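# Move small cardboard box from far shelves to desk

## Task

Pick up the small cardboard box from the shelving at the far end of the aisle and set it down on the desk. All other objects must stay where they are on their shelves, tables or counters. The robot must not topple or finish leaning, or the task fails. The box must rest on the desk on its own at the end; if the robot is still holding it in place, it is not done.

## Robot and tools

ROBOT. A Hello Robot Stretch 4, one arm: an omni-wheel base, a lift on a mast, a telescoping arm that reaches forward, a wrist with yaw, pitch and roll, and a two-finger gripper with bendy steel fingers. About 1.6 m tall. The base rim reaches at most 0.23 m from the base origin. Cameras: head_camera, head_left_camera, head_right_camera, wrist_camera. A loose object may occasionally get a brief push from outside.

FRAMES. Base frame: origin on the floor under the base centre, x forward, y left, z up. hand_pose is reported in this frame: a point between the open fingertips (link pinch). With all wrist joints at 0 its axes line up with the base frame. The printed value may be slightly off. Odometry frame is the base frame at scene start. base_odometry counts wheel turns only, so slipping looks like travel. Heading is in radians, left positive, -3.142 to 3.142.

execute_actions(actions, cameras). actions is a list holding one action or none; an empty list just returns state and images. An action contains "base", "joints" or both, optionally "pace" and "contact_limits"; or it is just {"end_of_arm": "enable_torque"}, which re-powers wrist or gripper motors that shut off and makes them hold in place. Motions within one action start together and may finish at different times.
- base: exactly one key, each a relative move from where the base last reported itself. translate_m: straight drive in metres, forward positive, -2 to 2. strafe_m: sideways in metres, left positive, -2 to 2. rotate_rad: turn in place in radians, counter-clockwise (left) positive, -3.2 to 3.2.
- joints: absolute targets by name. lift_m 0 to 1.2 m; arm_m 0 to 0.55 m extension; wrist_yaw_rad -1.134 to 4.276 (0 forward, positive left, 3.14 folded back, above 3.4 the arm may block); wrist_pitch_rad -1.117 to 4.259 (0 level, 1.57 pointing down); wrist_roll_rad -1.117 to 4.259 (0 fingers level, positive is clockwise seen from behind); gripper_m -0.038 to 0.141 m fingertip gap (below 0 the tips press together). A joint target outside its range is clipped and run, and the result notes this; any other bad value or unknown key rejects the whole call. Done tolerances: lift and arm ±0.004, yaw and roll ±0.02, pitch ±0.05, gripper ±0.004.
- pace: "slow", "default", "fast", "max". Base speed 0.1/0.3/0.4/0.6 m/s and turning 1/2/3/4 rad/s; with lift above 0.2 these are capped lower, to 0.3 m/s and 1 rad/s at lift 1.2. No action runs past 15 s.
- contact_limits: only {"arm_m": value}, 0 (gentlest) to 0.75 (firmest), default 0.5.
- cameras: list of names or "all"; omitted/null means all, [] means none.
A joint or base left out of an action may keep pushing toward its previous target without its status saying so. If a result reports a stop, the remaining execute_actions, wait and finished_scene calls in that same reply are skipped.

wait(seconds): 0 to 10 s, commands nothing, returns state and images. zoom_image(camera, region): enlarges [x0, y0, x1, y1] pixels (origin top-left, at most 504 by 504) of that camera's most recent full image. read_manual(section): licence texts only. finished_scene(scene): ends the given scene (1 or 2) after the last command is held, and reports success; irreversible. The next scene's task comes in that result. If resuming, first call execute_actions with an empty list to learn the scene and task.

RESULTS. lidar_m: 12 distances in metres, 30-degree sectors starting straight ahead and going counter-clockwise (4th left, 7th behind, 10th right); "-" means nothing seen or closer than 0.25 m. It sees from about 0.15 m up, so table tops count; it can miss glass, thin legs and things behind. wrist_depth_mm: 7x7 grid of median depths, 100-2000 mm, "-" unknown; the robot's own body shows. turned_by_wheels vs turned_by_imu differing by over ~0.1 rad means a hit or slip, and heading error is roughly their difference. base_tilt in degrees (forward, right positive), with a fixed bias up to ~1.5. motor_effort: percent of max, bracket is the peak of the last action; fixed per-motor offsets and noise. Effort outside its rest range in on_its_own suggests pushing or carrying. Load in a level gripper pushes wrist_pitch effort away from 0. Wheel efforts positive mean turning right.
Statuses: done; off_target (resting away from target, may still push); contact_stop_at_<key> (met something; that part goes slack, a lift may sink, wheels may roll); limit_stop_at_<name>; limit_stop_at_tilt (leaning over 6 degrees, lift, arm and wheels go slack and ignore commands); limit_stop_at_own_body (self-collision risk, often with pitch below -0.2 and roll below -0.4 or above 4; move away from the body); time_out; torque_fault (wrist/gripper motor went limp, send enable_torque). After a stop the old target is dropped; slack parts hold again once next commanded. In on_its_own, "held at" is the held target, not the actual position.

GRIPPING. Command gripper_m smaller than the object width; smaller squeezes harder and pulls the object toward the wrist by up to a third of the shortfall. Readings and "done" don't prove a grasp; a firm squeeze shows as a clear gripper_m effort change. If the tips jam against a surface below, raise the lift. To unfold at scene start, send lift_m 0.4 with wrist_yaw_rad 0.

AVOID. Turning or driving with over 1 kg held and arm_m above 0.2, especially fast; steady pushes or pulls with a high gripper or high contact limit (tipping); pressing the gripper into things with base or arm moves, or holding over ~2 kg level (torque faults); drops, slips, slams, hard hits; knocking other items off their furniture. The robot holds its last command while you think.

Each tool is called after "Request:" as name(argument=value, ...), one argument or row to a line, values as JSON.

## Session

I'll start by looking at the current state and images.

Request:
execute_actions(
  actions=[],
)

Scene clock: 0.00 s.
base_odometry: x=+0.000 y=+0.000 heading=+0.000 (m, m, rad; odometry frame)
turned_by_wheels: +0.000 (rad since the last result)
turned_by_imu: +0.000 (rad since the last result)
base_tilt: forward=+0.6 right=+0.5 (deg)
lidar_m: 0.96 0.87 0.88 1.72 1.56 1.61 2.00 1.17 1.34 1.46 2.11 2.12
base_status: not commanded
joint_positions: lift_m=+0.193 arm_m=-0.001 wrist_yaw_rad=+3.112 wrist_pitch_rad=+0.000 wrist_roll_rad=+0.011 gripper_m=+0.057
joint_status: not commanded
motor_effort: lift_m=+18 arm_m=+0 wrist_yaw_rad=+1 wrist_pitch_rad=-8 wrist_roll_rad=-1 gripper_m=-5 wheel_0=+0 wheel_1=+0 wheel_2=+0 (%)
hand_pose: x=-0.1157 y=+0.0958 z=+0.3711 quat_wxyz=(+0.015, +0.000, +0.005, +1.000) (m; base frame)
wrist_depth_mm: - 134 - - 1921 1618 1366 / - 132 - - 1921 1618 1366 / 108 135 230 - 1921 1576 1430 / 134 166 - - 1921 1618 1397 / 1118 1281 - - 1921 1576 1397 / 1118 1182 212 1336 195 1366 1308 / 904 831 946 109 917 931 960
pictures: head_camera, head_left_camera, head_right_camera, wrist_camera
Images, in order (width x height): head_camera 420x560, head_left_camera 420x672, head_right_camera 420x672, wrist_camera 616x392.

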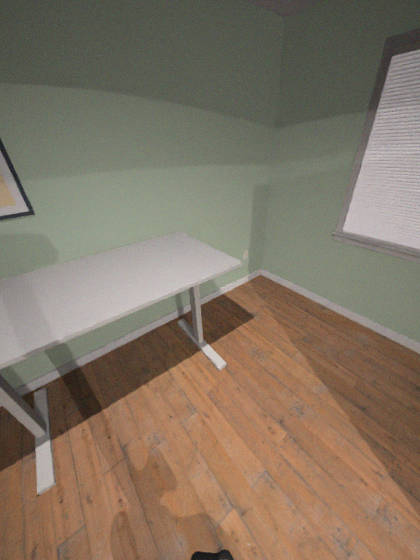

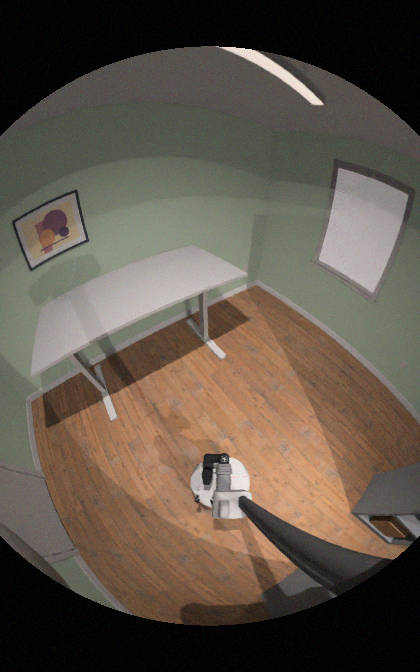

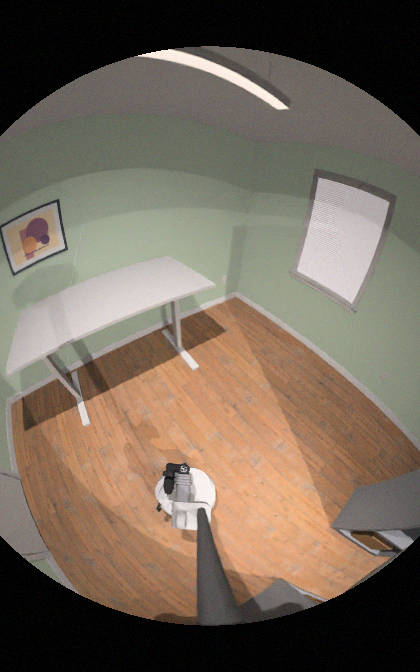

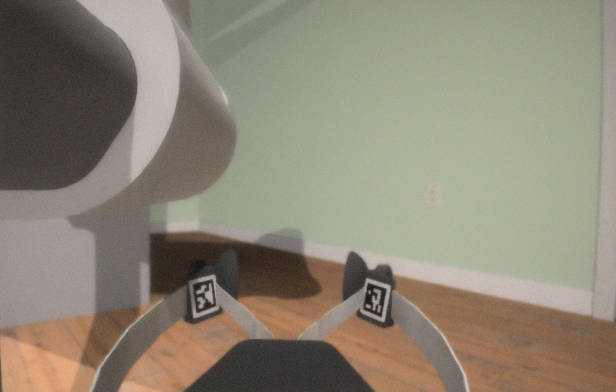

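Request:
execute_actions(
  actions=[
    {"base": {"rotate_rad": -2.3}},
  ],
)

Scene clock: 2.67 s.
base_odometry: x=+0.000 y=+0.000 heading=-2.300 (m, m, rad; odometry frame)
turned_by_wheels: -2.300 (rad since the last result)
turned_by_imu: -2.287 (rad since the last result)
base_tilt: forward=+0.6 right=+0.5 (deg)
lidar_m: 1.17 1.29 2.17 2.10 1.09 0.89 0.88 1.02 1.58 1.57 1.75 1.18
base_status: done
joint_positions: lift_m=+0.193 arm_m=-0.001 wrist_yaw_rad=+3.112 wrist_pitch_rad=+0.000 wrist_roll_rad=+0.011 gripper_m=+0.057
joint_status: not commanded
motor_effort: lift_m=+18(18) arm_m=+0(0) wrist_yaw_rad=+1(1) wrist_pitch_rad=-8(8) wrist_roll_rad=+0(0) gripper_m=-2(5) wheel_0=-1(6) wheel_1=-1(5) wheel_2=-1(4) (%)
hand_pose: x=-0.1157 y=+0.0958 z=+0.3711 quat_wxyz=(+0.015, +0.000, +0.005, +1.000) (m; base frame)
wrist_depth_mm: - 134 1182 1205 1182 1205 1138 / - 132 1430 1756 1708 1708 1661 / 108 135 230 1863 1756 1756 1661 / 134 166 1863 1863 1756 1708 1708 / 1983 1921 1808 1808 1708 1708 1708 / 1229 1182 212 1336 195 1366 1255 / 891 820 946 109 931 931 931
pictures: head_camera, head_left_camera, head_right_camera, wrist_camera
Images, in order (width x height): head_camera 420x560, head_left_camera 420x672, head_right_camera 420x672, wrist_camera 616x392.

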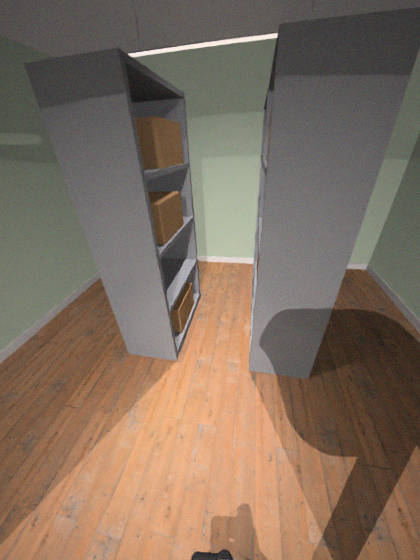

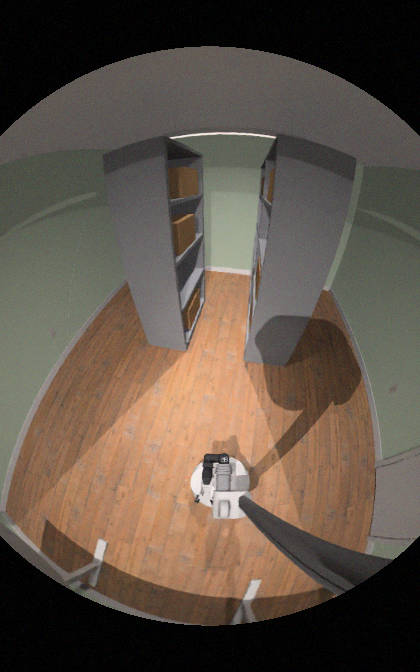

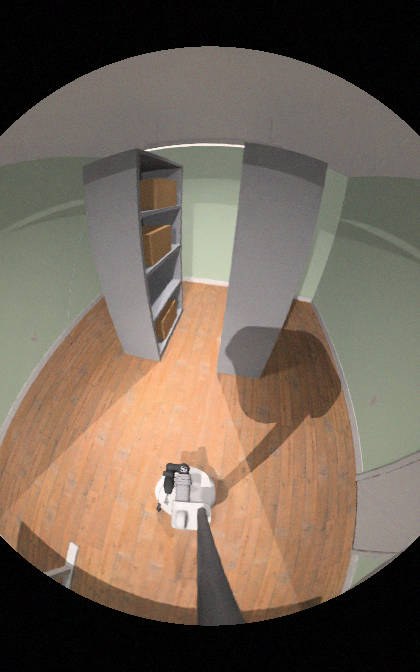

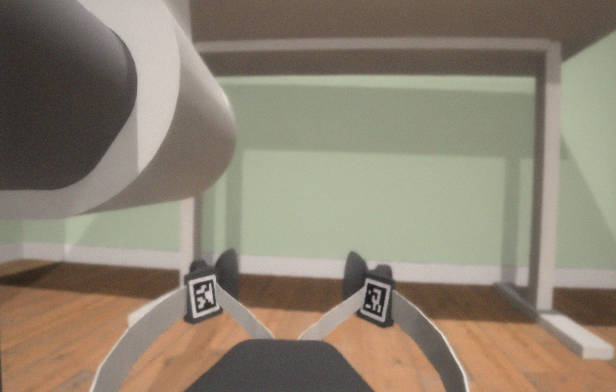

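Request:
zoom_image(
  camera="head_camera",
  region=[100, 60, 320, 400],
)

Region (100, 60, 320, 400) of head_camera's 420x560 image, scaled by 1.482, with more detail than that image has; it fills the left 326 columns of this view, and the rest is white.

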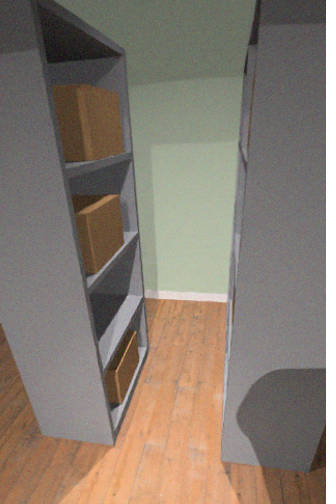

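Request:
execute_actions(
  actions=[
    {"base": {"rotate_rad": -0.187}},
  ],
  cameras=[],
)

Request:
execute_actions(
  actions=[
    {"base": {"strafe_m": 0.2}},
  ],
  cameras=[],
)

Request:
execute_actions(
  actions=[
    {"base": {"translate_m": 0.6}},
  ],
)

Scene clock: 5.73 s.
base_odometry: x=+0.000 y=+0.000 heading=-2.487 (m, m, rad; odometry frame)
turned_by_wheels: -0.187 (rad since the last result)
turned_by_imu: -0.187 (rad since the last result)
base_tilt: forward=+0.6 right=+0.5 (deg)
lidar_m: 1.17 1.31 2.26 2.09 2.19 0.92 0.88 0.95 1.65 1.57 1.63 1.23
base_status: done
joint_positions: lift_m=+0.193 arm_m=-0.001 wrist_yaw_rad=+3.112 wrist_pitch_rad=+0.000 wrist_roll_rad=+0.011 gripper_m=+0.057
joint_status: not commanded
motor_effort: lift_m=+18(18) arm_m=+0(0) wrist_yaw_rad=+1(1) wrist_pitch_rad=-6(7) wrist_roll_rad=-1(0) gripper_m=-2(9) wheel_0=+1(5) wheel_1=+1(7) wheel_2=+1(4) (%)
hand_pose: x=-0.1157 y=+0.0958 z=+0.3711 quat_wxyz=(+0.015, +0.000, +0.005, +1.000) (m; base frame)
wrist_depth_mm: - 134 1182 1229 1160 1205 1863 / - 132 1537 1808 1863 1863 1863 / 108 135 230 1863 1921 1863 1921 / 134 167 1808 1863 1863 1983 1921 / 1708 1708 1808 1808 1863 1921 1921 / 1229 1182 211 1336 195 1366 1366 / 891 820 960 109 917 917 946
pictures: none
No camera images: the call's "cameras" was empty. Leave "cameras" out to get every camera's image.

Scene clock: 7.67 s.
base_odometry: x=+0.122 y=-0.159 heading=-2.487 (m, m, rad; odometry frame)
turned_by_wheels: +0.000 (rad since the last result)
turned_by_imu: -0.001 (rad since the last result)
base_tilt: forward=+0.7 right=+0.6 (deg)
lidar_m: 1.19 1.22 2.02 1.90 1.98 0.92 0.89 0.94 1.88 1.77 1.85 1.22
base_status: done
joint_positions: lift_m=+0.193 arm_m=-0.001 wrist_yaw_rad=+3.112 wrist_pitch_rad=+0.000 wrist_roll_rad=+0.011 gripper_m=+0.057
joint_status: not commanded
motor_effort: lift_m=+18(18) arm_m=+0(0) wrist_yaw_rad=+1(1) wrist_pitch_rad=-8(7) wrist_roll_rad=-2(0) gripper_m=-6(3) wheel_0=+0(9) wheel_1=-1(7) wheel_2=+1(2) (%)
hand_pose: x=-0.1157 y=+0.0958 z=+0.3711 quat_wxyz=(+0.015, +0.000, +0.005, +1.000) (m; base frame)
wrist_depth_mm: - 134 1205 1229 1182 1921 1921 / - 132 1576 1808 1661 1921 1921 / 108 135 230 1863 1808 1921 1921 / 134 166 1863 1808 1863 1921 1921 / 1756 1808 1808 1863 1863 1983 1983 / 1205 1255 212 1336 195 1397 1366 / 904 820 960 109 917 931 946
pictures: none
No camera images: the call's "cameras" was empty. Leave "cameras" out to get every camera's image.

Scene clock: 11.17 s.
base_odometry: x=-0.354 y=-0.524 heading=-2.487 (m, m, rad; odometry frame)
turned_by_wheels: +0.000 (rad since the last result)
turned_by_imu: -0.003 (rad since the last result)
base_tilt: forward=+0.7 right=+0.5 (deg)
lidar_m: 0.76 0.69 0.81 1.95 2.02 1.55 1.54 1.57 1.87 1.77 0.84 0.60
base_status: done
joint_positions: lift_m=+0.193 arm_m=-0.001 wrist_yaw_rad=+3.112 wrist_pitch_rad=+0.000 wrist_roll_rad=+0.011 gripper_m=+0.057
joint_status: not commanded
motor_effort: lift_m=+18(18) arm_m=+0(0) wrist_yaw_rad=+1(1) wrist_pitch_rad=-9(7) wrist_roll_rad=-1(2) gripper_m=-4(7) wheel_0=-1(5) wheel_1=+0(6) wheel_2=+1(9) (%)
hand_pose: x=-0.1157 y=+0.0958 z=+0.3711 quat_wxyz=(+0.015, +0.000, +0.005, +1.000) (m; base frame)
wrist_depth_mm: - 134 - - - - - / - 132 1576 1921 - - - / 108 135 229 - - - - / 134 166 - - - - - / - - - - - - - / 1229 1281 211 1366 194 1397 1366 / 904 831 960 109 931 931 946
pictures: head_camera, head_left_camera, head_right_camera, wrist_camera
Images, in order (width x height): head_camera 420x560, head_left_camera 420x672, head_right_camera 420x672, wrist_camera 616x392.

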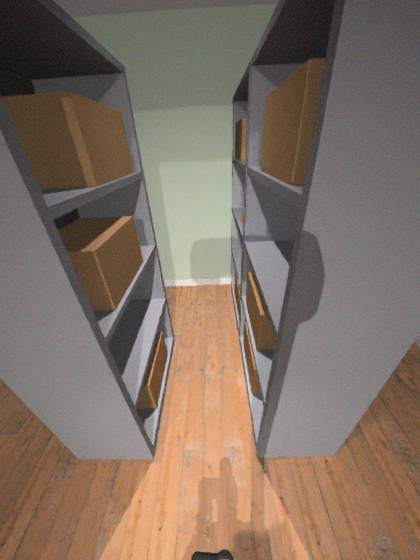

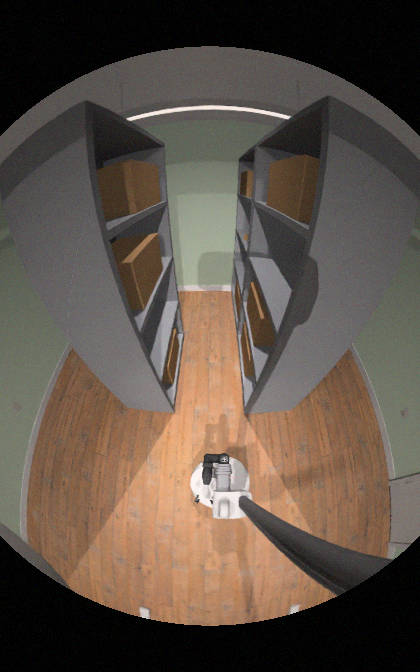

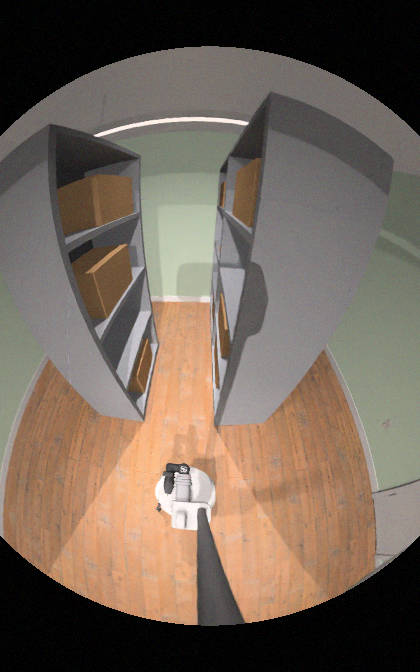

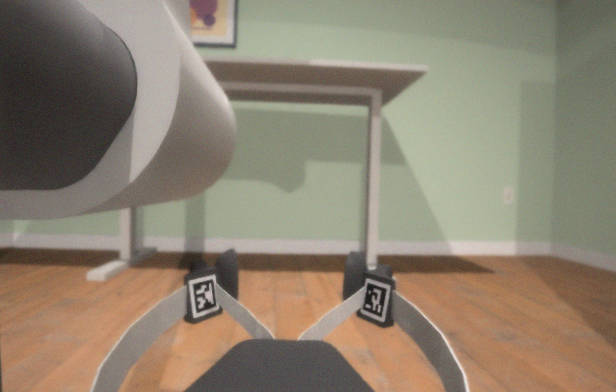

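Request:
zoom_image(
  camera="head_camera",
  region=[200, 80, 300, 360],
)

Request:
zoom_image(
  camera="head_left_camera",
  region=[200, 140, 300, 360],
)

Region (200, 80, 300, 360) of head_camera's 420x560 image, scaled by 1.800, with more detail than that image has; it fills the left 180 columns of this view, and the rest is white.

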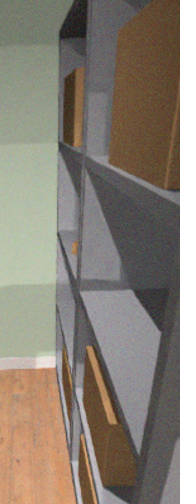

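Region (200, 140, 300, 360) of head_left_camera's 420x672 image, scaled by 2.291, with more detail than that image has; it fills the left 229 columns of this view, and the rest is white.

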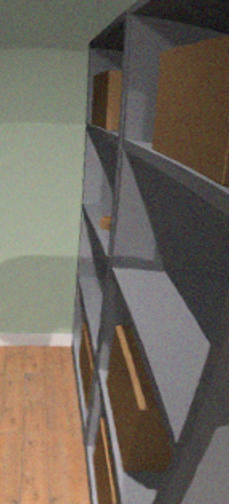

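Request:
execute_actions(
  actions=[
    {"base": {"strafe_m": 1.17}, "pace": "max"},
  ],
)

Scene clock: 21.07 s.
base_odometry: x=+0.358 y=-1.452 heading=-2.487 (m, m, rad; odometry frame)
turned_by_wheels: +0.000 (rad since the last result)
turned_by_imu: -0.003 (rad since the last result)
base_tilt: forward=+0.6 right=+0.5 (deg)
lidar_m: 1.08 1.17 0.82 0.79 0.81 1.07 2.31 1.61 2.19 2.95 0.80 0.62
base_status: done
joint_positions: lift_m=+0.193 arm_m=-0.001 wrist_yaw_rad=+3.112 wrist_pitch_rad=+0.000 wrist_roll_rad=+0.011 gripper_m=+0.057
joint_status: not commanded
motor_effort: lift_m=+18(18) arm_m=+0(0) wrist_yaw_rad=+1(1) wrist_pitch_rad=-8(7) wrist_roll_rad=+0(1) gripper_m=-7(4) wheel_0=+1(12) wheel_1=+1(10) wheel_2=+1(0) (%)
hand_pose: x=-0.1157 y=+0.0958 z=+0.3711 quat_wxyz=(+0.015, +0.000, +0.005, +1.000) (m; base frame)
wrist_depth_mm: - 134 - - - 1336 946 / - 132 - - - 1336 960 / 108 135 230 - - 1366 960 / 134 166 - - - 1336 960 / - - - - - 1336 960 / 1229 1229 211 1366 195 1229 946 / 891 831 960 109 917 917 891
pictures: head_camera, head_left_camera, head_right_camera, wrist_camera
Images, in order (width x height): head_camera 420x560, head_left_camera 420x672, head_right_camera 420x672, wrist_camera 616x392.

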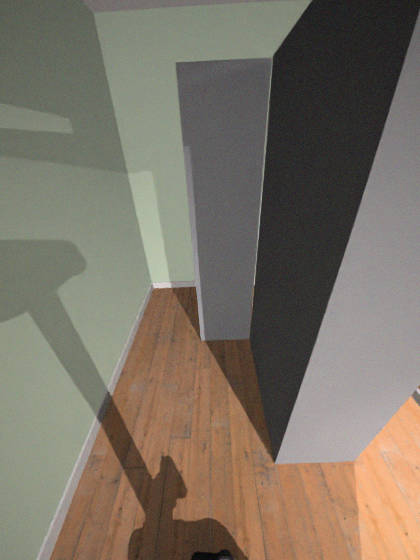

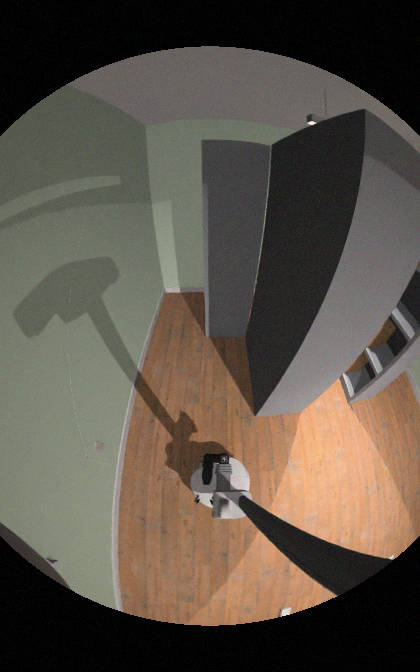

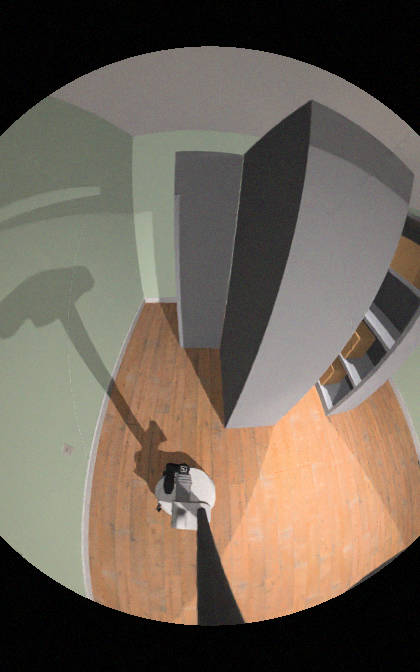

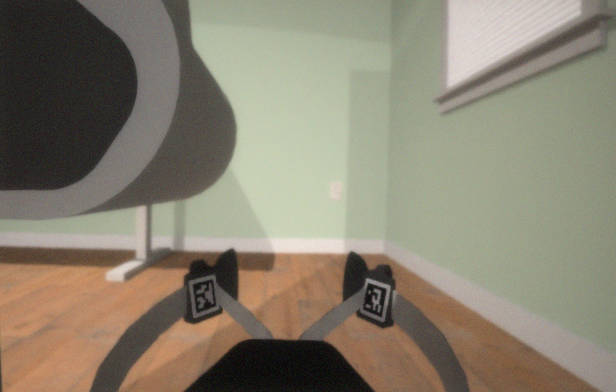

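Request:
execute_actions(
  actions=[
    {"base": {"rotate_rad": 0.03}},
  ],
  cameras=[],
)

Request:
execute_actions(
  actions=[
    {"base": {"strafe_m": -1.08}, "pace": "max"},
  ],
)

Scene clock: 23.47 s.
base_odometry: x=+0.358 y=-1.452 heading=-2.457 (m, m, rad; odometry frame)
turned_by_wheels: +0.030 (rad since the last result)
turned_by_imu: +0.029 (rad since the last result)
base_tilt: forward=+0.7 right=+0.6 (deg)
lidar_m: 1.20 1.13 0.83 0.79 0.83 1.08 2.33 1.59 2.24 2.97 0.79 0.61
base_status: done
joint_positions: lift_m=+0.193 arm_m=-0.001 wrist_yaw_rad=+3.112 wrist_pitch_rad=+0.000 wrist_roll_rad=+0.011 gripper_m=+0.057
joint_status: not commanded
motor_effort: lift_m=+18(18) arm_m=+0(0) wrist_yaw_rad=+1(1) wrist_pitch_rad=-8(7) wrist_roll_rad=+0(0) gripper_m=-6(2) wheel_0=-1(3) wheel_1=+0(0) wheel_2=+0(1) (%)
hand_pose: x=-0.1157 y=+0.0958 z=+0.3711 quat_wxyz=(+0.015, +0.000, +0.005, +1.000) (m; base frame)
wrist_depth_mm: - 134 - - - 1430 991 / - 132 - - - 1397 1008 / 108 135 230 - - 1397 991 / 134 166 - - - 1397 991 / - - - - - 1366 991 / 1229 1255 211 1336 195 1255 976 / 904 831 960 109 931 931 891
pictures: none
No camera images: the call's "cameras" was empty. Leave "cameras" out to get every camera's image.

Scene clock: 26.67 s.
base_odometry: x=-0.325 y=-0.615 heading=-2.457 (m, m, rad; odometry frame)
turned_by_wheels: +0.000 (rad since the last result)
turned_by_imu: -0.001 (rad since the last result)
base_tilt: forward=+0.6 right=+0.5 (deg)
lidar_m: 1.18 0.60 0.77 1.85 1.91 1.57 2.33 1.62 1.94 1.86 0.78 0.62
base_status: done
joint_positions: lift_m=+0.193 arm_m=-0.001 wrist_yaw_rad=+3.112 wrist_pitch_rad=+0.000 wrist_roll_rad=+0.011 gripper_m=+0.057
joint_status: not commanded
motor_effort: lift_m=+18(18) arm_m=+0(0) wrist_yaw_rad=+1(1) wrist_pitch_rad=-7(8) wrist_roll_rad=-2(1) gripper_m=-5(3) wheel_0=+0(12) wheel_1=+0(17) wheel_2=-1(2) (%)
hand_pose: x=-0.1157 y=+0.0958 z=+0.3711 quat_wxyz=(+0.015, +0.000, +0.005, +1.000) (m; base frame)
wrist_depth_mm: - 134 - - - - - / - 132 1618 1921 - - - / 108 135 230 - - - - / 134 166 - - - - - / - - - - - - - / 1205 1255 212 1366 195 1397 1397 / 891 820 960 109 917 931 946
pictures: head_camera, head_left_camera, head_right_camera, wrist_camera
Images, in order (width x height): head_camera 420x560, head_left_camera 420x672, head_right_camera 420x672, wrist_camera 616x392.

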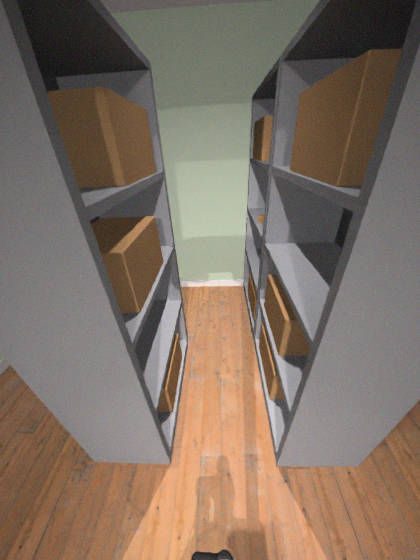

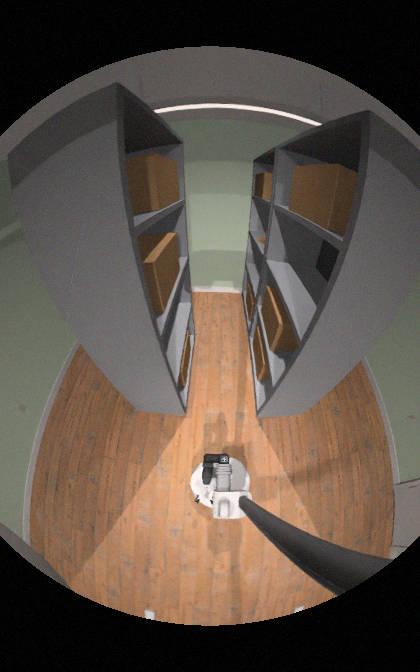

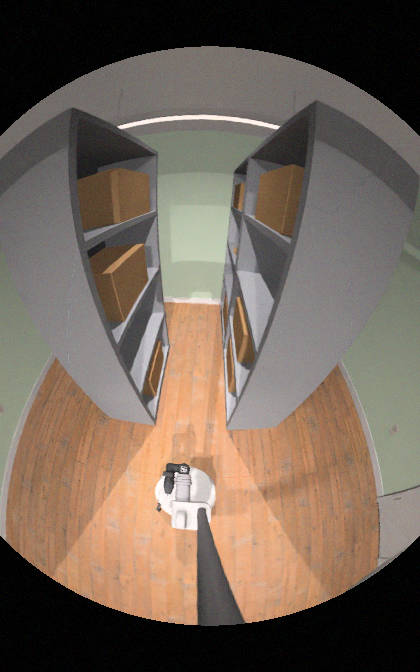

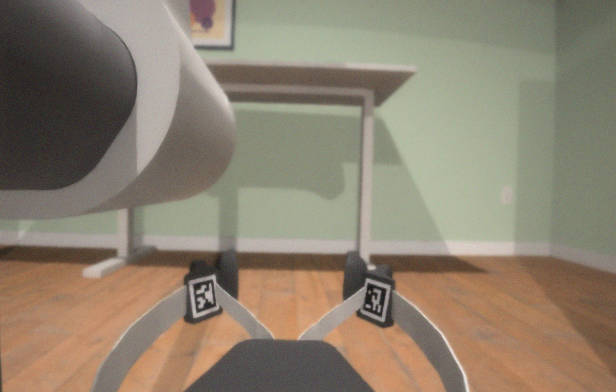

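Request:
execute_actions(
  actions=[],
  cameras=[],
)

Request:
execute_actions(
  actions=[],
  cameras=[],
)

Scene clock: 26.97 s.
base_odometry: x=-0.325 y=-0.615 heading=-2.457 (m, m, rad; odometry frame)
turned_by_wheels: +0.000 (rad since the last result)
turned_by_imu: +0.000 (rad since the last result)
base_tilt: forward=+0.6 right=+0.4 (deg)
lidar_m: 1.16 0.62 0.76 1.86 1.95 1.59 2.32 1.62 1.92 1.85 0.77 0.61
base_status: done
joint_positions: lift_m=+0.193 arm_m=-0.001 wrist_yaw_rad=+3.112 wrist_pitch_rad=+0.000 wrist_roll_rad=+0.011 gripper_m=+0.057
joint_status: not commanded
motor_effort: lift_m=+18(18) arm_m=+0(0) wrist_yaw_rad=+1(1) wrist_pitch_rad=-7(8) wrist_roll_rad=-1(1) gripper_m=-4(3) wheel_0=+0(12) wheel_1=+0(17) wheel_2=-1(2) (%)
hand_pose: x=-0.1157 y=+0.0958 z=+0.3711 quat_wxyz=(+0.015, +0.000, +0.005, +1.000) (m; base frame)
wrist_depth_mm: - 134 - - - - - / - 132 1576 1983 - - - / 108 135 230 - - - - / 134 166 - - - - - / - - - - - - - / 1229 1255 211 1366 195 1397 1397 / 904 831 946 109 917 931 960
pictures: none
No camera images: the call's "cameras" was empty. Leave "cameras" out to get every camera's image.

Scene clock: 26.97 s.
base_odometry: x=-0.325 y=-0.615 heading=-2.457 (m, m, rad; odometry frame)
turned_by_wheels: +0.000 (rad since the last result)
turned_by_imu: +0.000 (rad since the last result)
base_tilt: forward=+0.6 right=+0.4 (deg)
lidar_m: 1.16 0.62 0.76 1.86 1.95 1.59 2.32 1.62 1.92 1.85 0.77 0.61
base_status: done
joint_positions: lift_m=+0.193 arm_m=-0.001 wrist_yaw_rad=+3.112 wrist_pitch_rad=+0.000 wrist_roll_rad=+0.011 gripper_m=+0.057
joint_status: not commanded
motor_effort: lift_m=+18(18) arm_m=+0(0) wrist_yaw_rad=+1(1) wrist_pitch_rad=-7(8) wrist_roll_rad=-1(1) gripper_m=-4(3) wheel_0=+0(12) wheel_1=+0(17) wheel_2=-1(2) (%)
hand_pose: x=-0.1157 y=+0.0958 z=+0.3711 quat_wxyz=(+0.015, +0.000, +0.005, +1.000) (m; base frame)
wrist_depth_mm: - 134 - - - - - / - 132 1576 1983 - - - / 108 135 230 - - - - / 134 166 - - - - - / - - - - - - - / 1229 1255 211 1366 195 1397 1397 / 904 831 946 109 917 931 960
pictures: none
No camera images: the call's "cameras" was empty. Leave "cameras" out to get every camera's image.

Request:
execute_actions(
  actions=[
    {"base": {"translate_m": 0.8}, "pace": "fast"},
  ],
)

Scene clock: 30.73 s.
base_odometry: x=-0.944 y=-1.121 heading=-2.457 (m, m, rad; odometry frame)
turned_by_wheels: +0.000 (rad since the last result)
turned_by_imu: -0.005 (rad since the last result)
base_tilt: forward=+0.7 right=+0.5 (deg)
lidar_m: 1.16 0.43 0.30 0.27 0.29 3.25 3.18 3.30 0.30 0.29 0.30 0.42
base_status: done
joint_positions: lift_m=+0.193 arm_m=-0.001 wrist_yaw_rad=+3.112 wrist_pitch_rad=+0.000 wrist_roll_rad=+0.011 gripper_m=+0.057
joint_status: not commanded
motor_effort: lift_m=+18(18) arm_m=+0(0) wrist_yaw_rad=+1(1) wrist_pitch_rad=-8(8) wrist_roll_rad=+0(2) gripper_m=-7(3) wheel_0=+0(8) wheel_1=-2(7) wheel_2=+0(8) (%)
hand_pose: x=-0.1157 y=+0.0958 z=+0.3711 quat_wxyz=(+0.015, +0.000, +0.005, +1.000) (m; base frame)
wrist_depth_mm: - 134 - - - - 325 / - 132 - - - - 310 / 108 135 230 - - - 327 / 134 166 - - - - 329 / - - - - - - 329 / 1229 1255 211 1336 195 1255 330 / 891 831 960 109 931 615 330
pictures: head_camera, head_left_camera, head_right_camera, wrist_camera
Images, in order (width x height): head_camera 420x560, head_left_camera 420x672, head_right_camera 420x672, wrist_camera 616x392.

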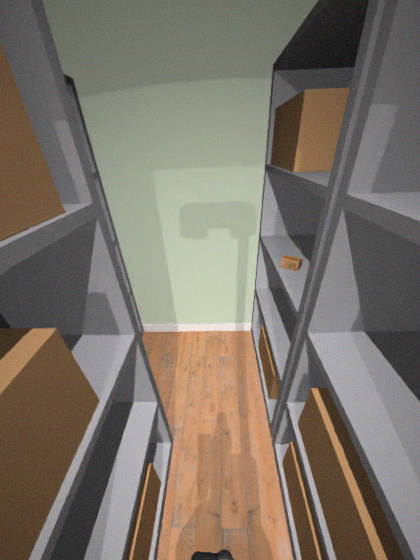

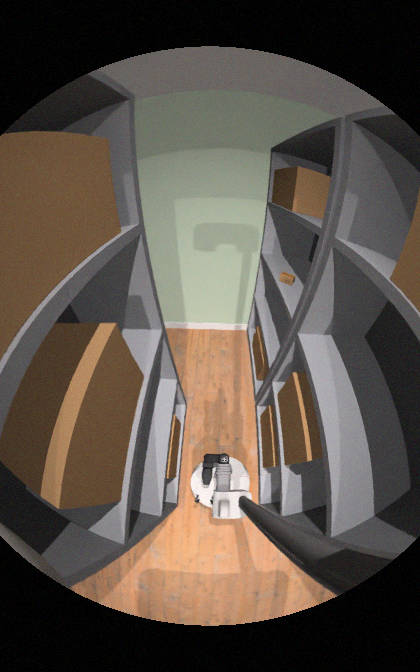

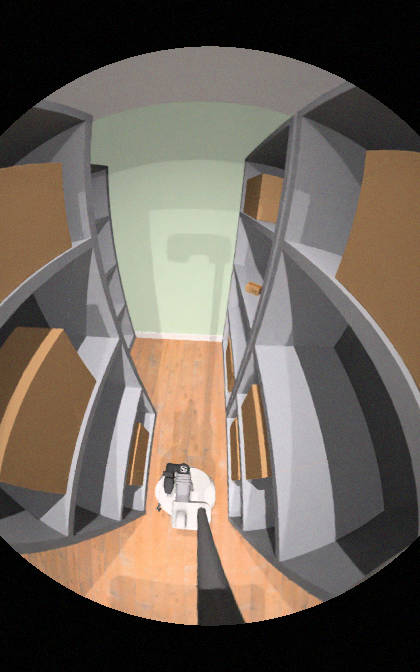

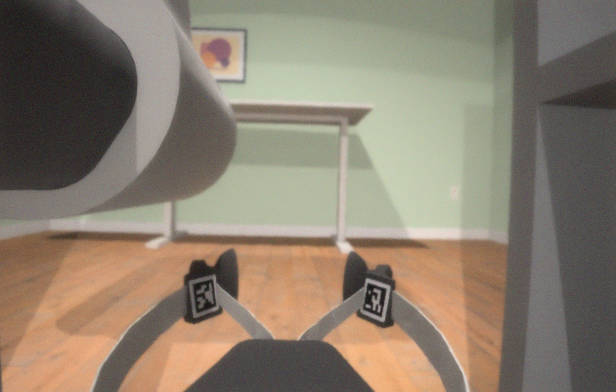

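Request:
zoom_image(
  camera="head_camera",
  region=[240, 200, 360, 340],
)

Region (240, 200, 360, 340) of head_camera's 420x560 image, scaled by 3.600, with more detail than that image has; it fills the left 432 columns of this view, and the rest is white.

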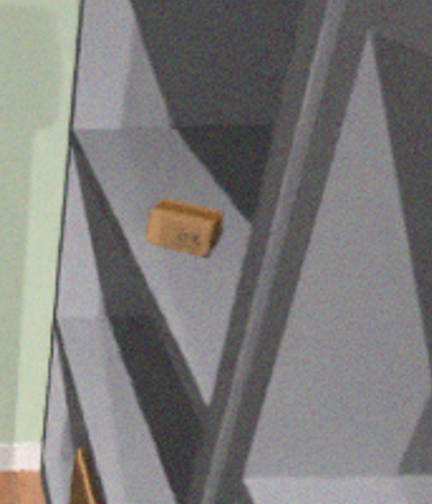

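Request:
execute_actions(
  actions=[
    {"base": {"translate_m": 0.68}, "joints": {"lift_m": 0.9}, "pace": "fast"},
  ],
)

Scene clock: 41.37 s.
base_odometry: x=-1.471 y=-1.551 heading=-2.457 (m, m, rad; odometry frame)
turned_by_wheels: +0.000 (rad since the last result)
turned_by_imu: -0.005 (rad since the last result)
base_tilt: forward=+0.7 right=+0.6 (deg)
lidar_m: 0.92 0.96 0.77 0.29 0.30 0.41 - 0.42 0.31 0.28 0.29 0.42
base_status: done
joint_positions: lift_m=+0.900 arm_m=-0.001 wrist_yaw_rad=+3.112 wrist_pitch_rad=+0.000 wrist_roll_rad=+0.011 gripper_m=+0.057
joint_status: all done
motor_effort: lift_m=+22(22) arm_m=+0(0) wrist_yaw_rad=+1(1) wrist_pitch_rad=-6(7) wrist_roll_rad=+0(0) gripper_m=-4(4) wheel_0=+0(7) wheel_1=-1(3) wheel_2=+0(12) (%)
hand_pose: x=-0.1157 y=+0.0958 z=+1.0779 quat_wxyz=(+0.015, +0.000, +0.005, +1.000) (m; base frame)
wrist_depth_mm: - 134 - - 1008 683 654 / - 132 - - 1008 820 404 / 108 135 230 - 1008 459 407 / 134 166 - - 820 455 404 / 732 991 - - 732 452 407 / 976 960 211 - 194 433 407 / 960 976 - 109 1025 382 322
pictures: head_camera, head_left_camera, head_right_camera, wrist_camera
Images, in order (width x height): head_camera 420x560, head_left_camera 420x672, head_right_camera 420x672, wrist_camera 616x392.

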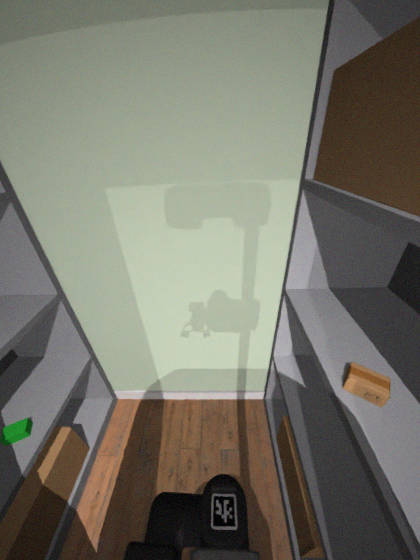

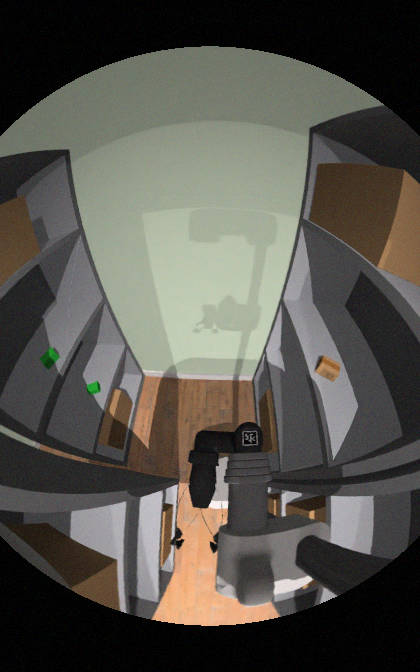

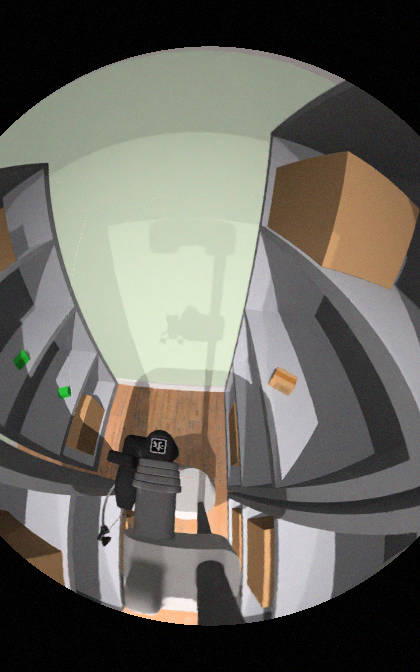

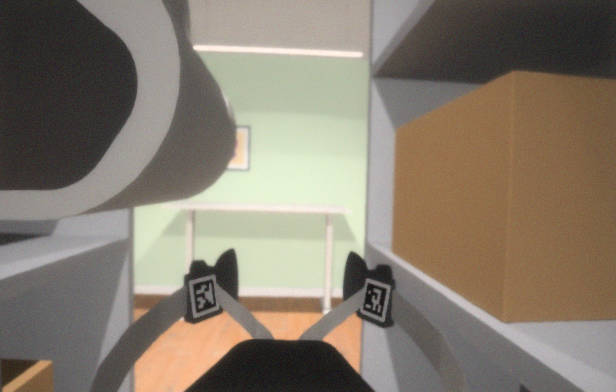

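Request:
zoom_image(
  camera="head_camera",
  region=[260, 270, 420, 480],
)

Region (260, 270, 420, 480) of head_camera's 420x560 image, scaled by 2.400, with more detail than that image has; it fills the left 384 columns of this view, and the rest is white.

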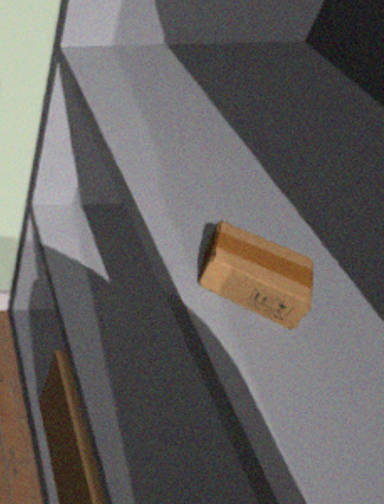

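Request:
execute_actions(
  actions=[
    {"base": {"rotate_rad": -0.576}, "joints": {"lift_m": 1.05, "wrist_pitch_rad": 0.35, "wrist_yaw_rad": 2.8}},
  ],
  cameras=["head_camera", "head_left_camera"],
)

Scene clock: 52.73 s.
base_odometry: x=-1.471 y=-1.551 heading=-3.033 (m, m, rad; odometry frame)
turned_by_wheels: -0.576 (rad since the last result)
turned_by_imu: -0.574 (rad since the last result)
base_tilt: forward=+0.5 right=+0.5 (deg)
lidar_m: 0.40 0.92 0.95 0.80 0.29 0.29 0.42 3.02 0.45 0.30 0.27 0.29
base_status: done
joint_positions: lift_m=+1.050 arm_m=-0.001 wrist_yaw_rad=+2.800 wrist_pitch_rad=+0.352 wrist_roll_rad=+0.011 gripper_m=+0.057
joint_status: all done
motor_effort: lift_m=+22(23) arm_m=+0(0) wrist_yaw_rad=+0(5) wrist_pitch_rad=-7(10) wrist_roll_rad=-2(1) gripper_m=-2(3) wheel_0=+0(5) wheel_1=-1(9) wheel_2=-1(6) (%)
hand_pose: x=-0.0558 y=+0.1730 z=+1.1284 quat_wxyz=(+0.168, -0.172, +0.035, +0.970) (m; base frame)
wrist_depth_mm: 831 750 917 668 366 609 904 / 707 544 554 343 402 647 960 / 831 585 585 357 433 691 991 / 946 615 621 379 477 732 759 / 1042 1138 525 402 525 1008 1060 / 1708 1078 212 424 195 1060 1098 / 1537 878 946 109 647 931 960
pictures: head_camera, head_left_camera
Images, in order (width x height): head_camera 420x560, head_left_camera 420x672.

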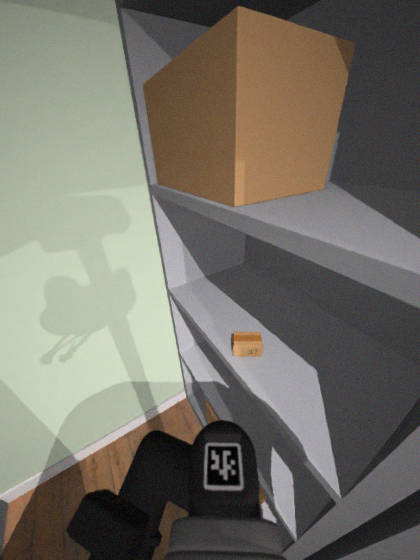

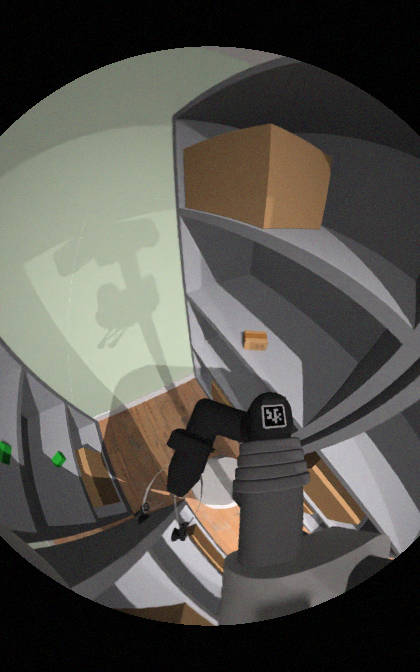

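Request:
execute_actions(
  actions=[
    {"joints": {"wrist_yaw_rad": 0.0, "gripper_m": 0.141, "wrist_roll_rad": 0.0}},
  ],
)

Scene clock: 55.17 s.
base_odometry: x=-1.471 y=-1.551 heading=-3.033 (m, m, rad; odometry frame)
turned_by_wheels: +0.000 (rad since the last result)
turned_by_imu: -0.001 (rad since the last result)
base_tilt: forward=+0.6 right=+0.6 (deg)
lidar_m: 0.38 0.92 0.95 0.79 0.27 0.31 0.43 3.01 0.44 0.31 0.27 0.29
base_status: not commanded
joint_positions: lift_m=+1.050 arm_m=-0.001 wrist_yaw_rad=+0.000 wrist_pitch_rad=+0.352 wrist_roll_rad=+0.000 gripper_m=+0.141
joint_status: all done
motor_effort: lift_m=+22(22) arm_m=+0(0) wrist_yaw_rad=+0(7) wrist_pitch_rad=-7(7) wrist_roll_rad=-1(1) gripper_m=-4(9) wheel_0=+0(0) wheel_1=-1(1) wheel_2=-1(1) (%)
hand_pose: x=+0.4409 y=-0.0873 z=+1.1284 quat_wxyz=(+0.985, +0.000, +0.175, +0.000) (m; base frame)
wrist_depth_mm: 615 640 715 798 683 549 473 / 634 668 741 842 707 564 477 / 661 707 788 878 732 580 488 / 683 723 691 707 699 597 500 / 723 559 508 521 535 539 500 / 750 204 362 349 384 387 427 / 798 878 866 109 342 345 351
pictures: head_camera, head_left_camera, head_right_camera, wrist_camera
Images, in order (width x height): head_camera 420x560, head_left_camera 420x672, head_right_camera 420x672, wrist_camera 616x392.

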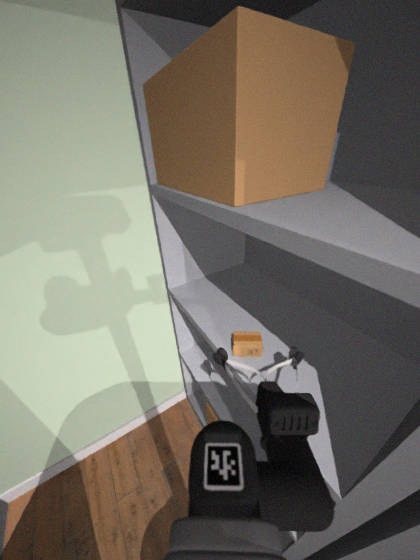

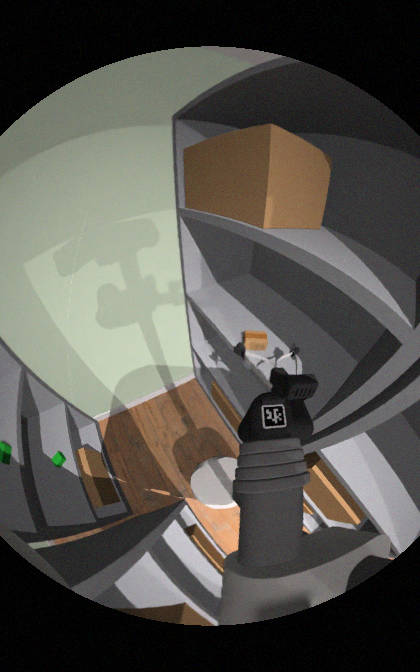

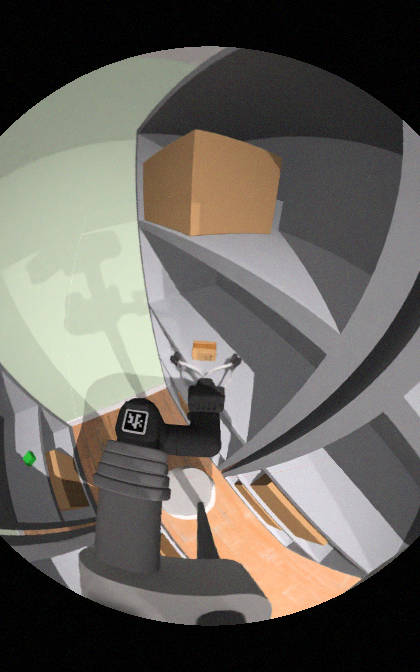

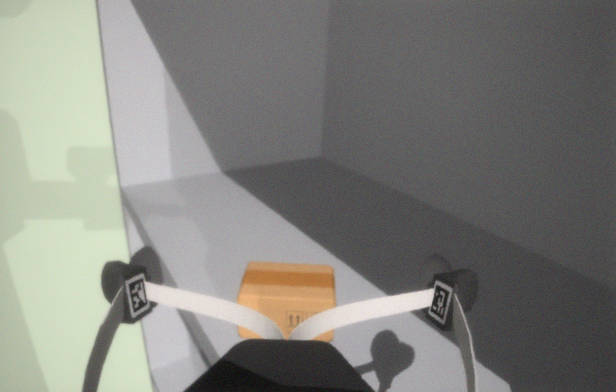

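Request:
execute_actions(
  actions=[
    {"joints": {"lift_m": 0.962, "arm_m": 0.04}},
  ],
  cameras=["head_camera", "head_right_camera", "wrist_camera"],
)

Scene clock: 58.67 s.
base_odometry: x=-1.471 y=-1.551 heading=-3.033 (m, m, rad; odometry frame)
turned_by_wheels: +0.000 (rad since the last result)
turned_by_imu: -0.001 (rad since the last result)
base_tilt: forward=+0.6 right=+0.6 (deg)
lidar_m: 0.39 0.93 0.94 0.78 0.29 0.30 0.42 3.01 0.46 0.31 0.27 0.28
base_status: not commanded
joint_positions: lift_m=+0.962 arm_m=+0.038 wrist_yaw_rad=+0.000 wrist_pitch_rad=+0.352 wrist_roll_rad=+0.000 gripper_m=+0.141
joint_status: all done
motor_effort: lift_m=+14(20) arm_m=+9(10) wrist_yaw_rad=+1(0) wrist_pitch_rad=-7(6) wrist_roll_rad=-1(2) gripper_m=-2(2) wheel_0=+0(0) wheel_1=-1(1) wheel_2=-1(1) (%)
hand_pose: x=+0.4801 y=-0.0874 z=+1.0411 quat_wxyz=(+0.985, +0.000, +0.175, +0.000) (m; base frame)
wrist_depth_mm: 580 603 683 768 661 530 452 / 603 627 715 809 683 539 462 / 634 647 699 732 668 559 473 / 661 525 459 473 484 500 477 / 699 375 307 282 355 359 368 / 723 204 268 276 255 259 283 / 759 820 768 109 230 230 240
pictures: head_camera, head_right_camera, wrist_camera
Images, in order (width x height): head_camera 420x560, head_right_camera 420x672, wrist_camera 616x392.

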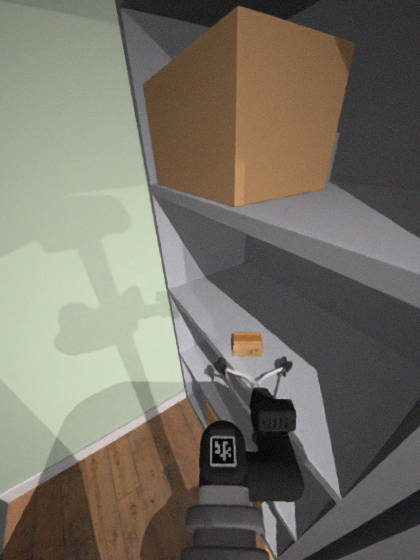

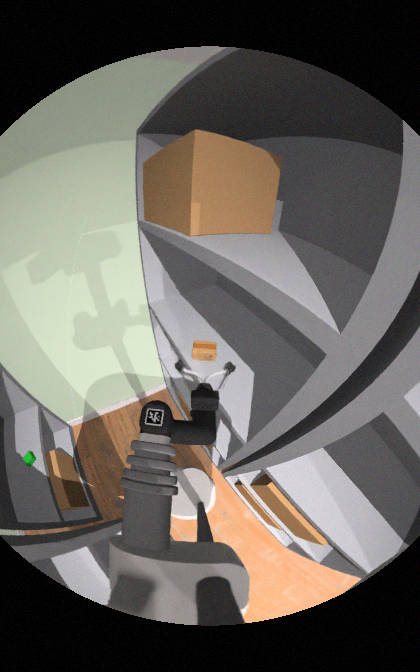

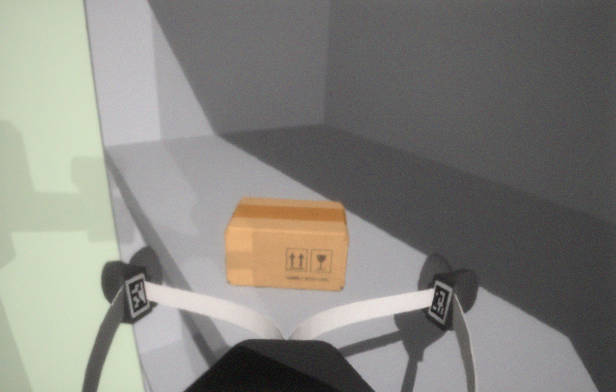

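Request:
execute_actions(
  actions=[
    {"joints": {"lift_m": 0.945, "arm_m": 0.118}, "contact_limits": {"arm_m": 0.25}},
  ],
  cameras=["head_camera", "head_right_camera", "wrist_camera"],
)

Scene clock: 63.87 s.
base_odometry: x=-1.471 y=-1.551 heading=-3.033 (m, m, rad; odometry frame)
turned_by_wheels: +0.000 (rad since the last result)
turned_by_imu: -0.001 (rad since the last result)
base_tilt: forward=+0.7 right=+0.6 (deg)
lidar_m: 0.39 0.91 0.96 0.79 0.28 0.28 0.43 3.02 0.45 0.31 0.27 0.28
base_status: not commanded
joint_positions: lift_m=+0.945 arm_m=+0.116 wrist_yaw_rad=+0.000 wrist_pitch_rad=+0.352 wrist_roll_rad=+0.000 gripper_m=+0.141
joint_status: all done
motor_effort: lift_m=+14(13) arm_m=+9(9) wrist_yaw_rad=+1(0) wrist_pitch_rad=-7(8) wrist_roll_rad=-1(0) gripper_m=+0(4) wheel_0=+0(0) wheel_1=-1(1) wheel_2=-1(1) (%)
contact_limits: arm_m 0.25
hand_pose: x=+0.5581 y=-0.0874 z=+1.0241 quat_wxyz=(+0.985, +0.000, +0.175, +0.000) (m; base frame)
wrist_depth_mm: 521 549 609 699 603 484 415 / 544 569 647 732 621 496 427 / 569 569 634 654 621 512 433 / 603 410 413 424 436 445 427 / 634 315 224 216 319 325 329 / 661 204 203 203 213 234 255 / 691 477 206 109 207 208 212
pictures: head_camera, head_right_camera, wrist_camera
Images, in order (width x height): head_camera 420x560, head_right_camera 420x672, wrist_camera 616x392.

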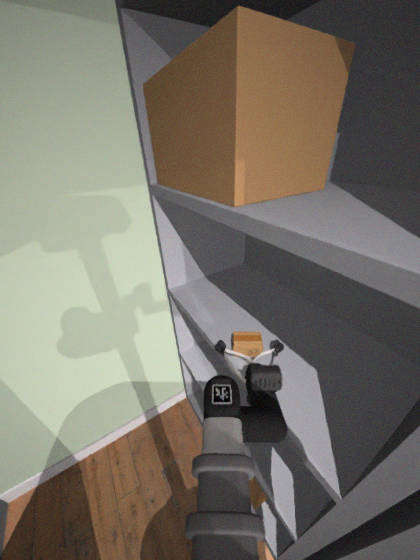

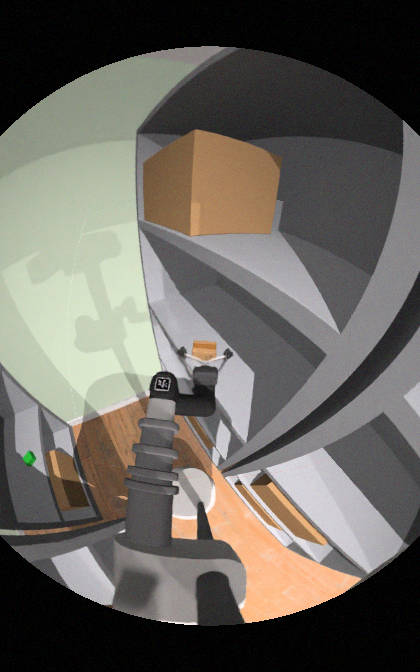

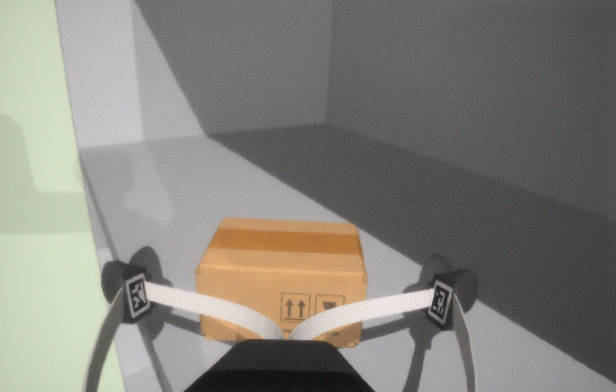

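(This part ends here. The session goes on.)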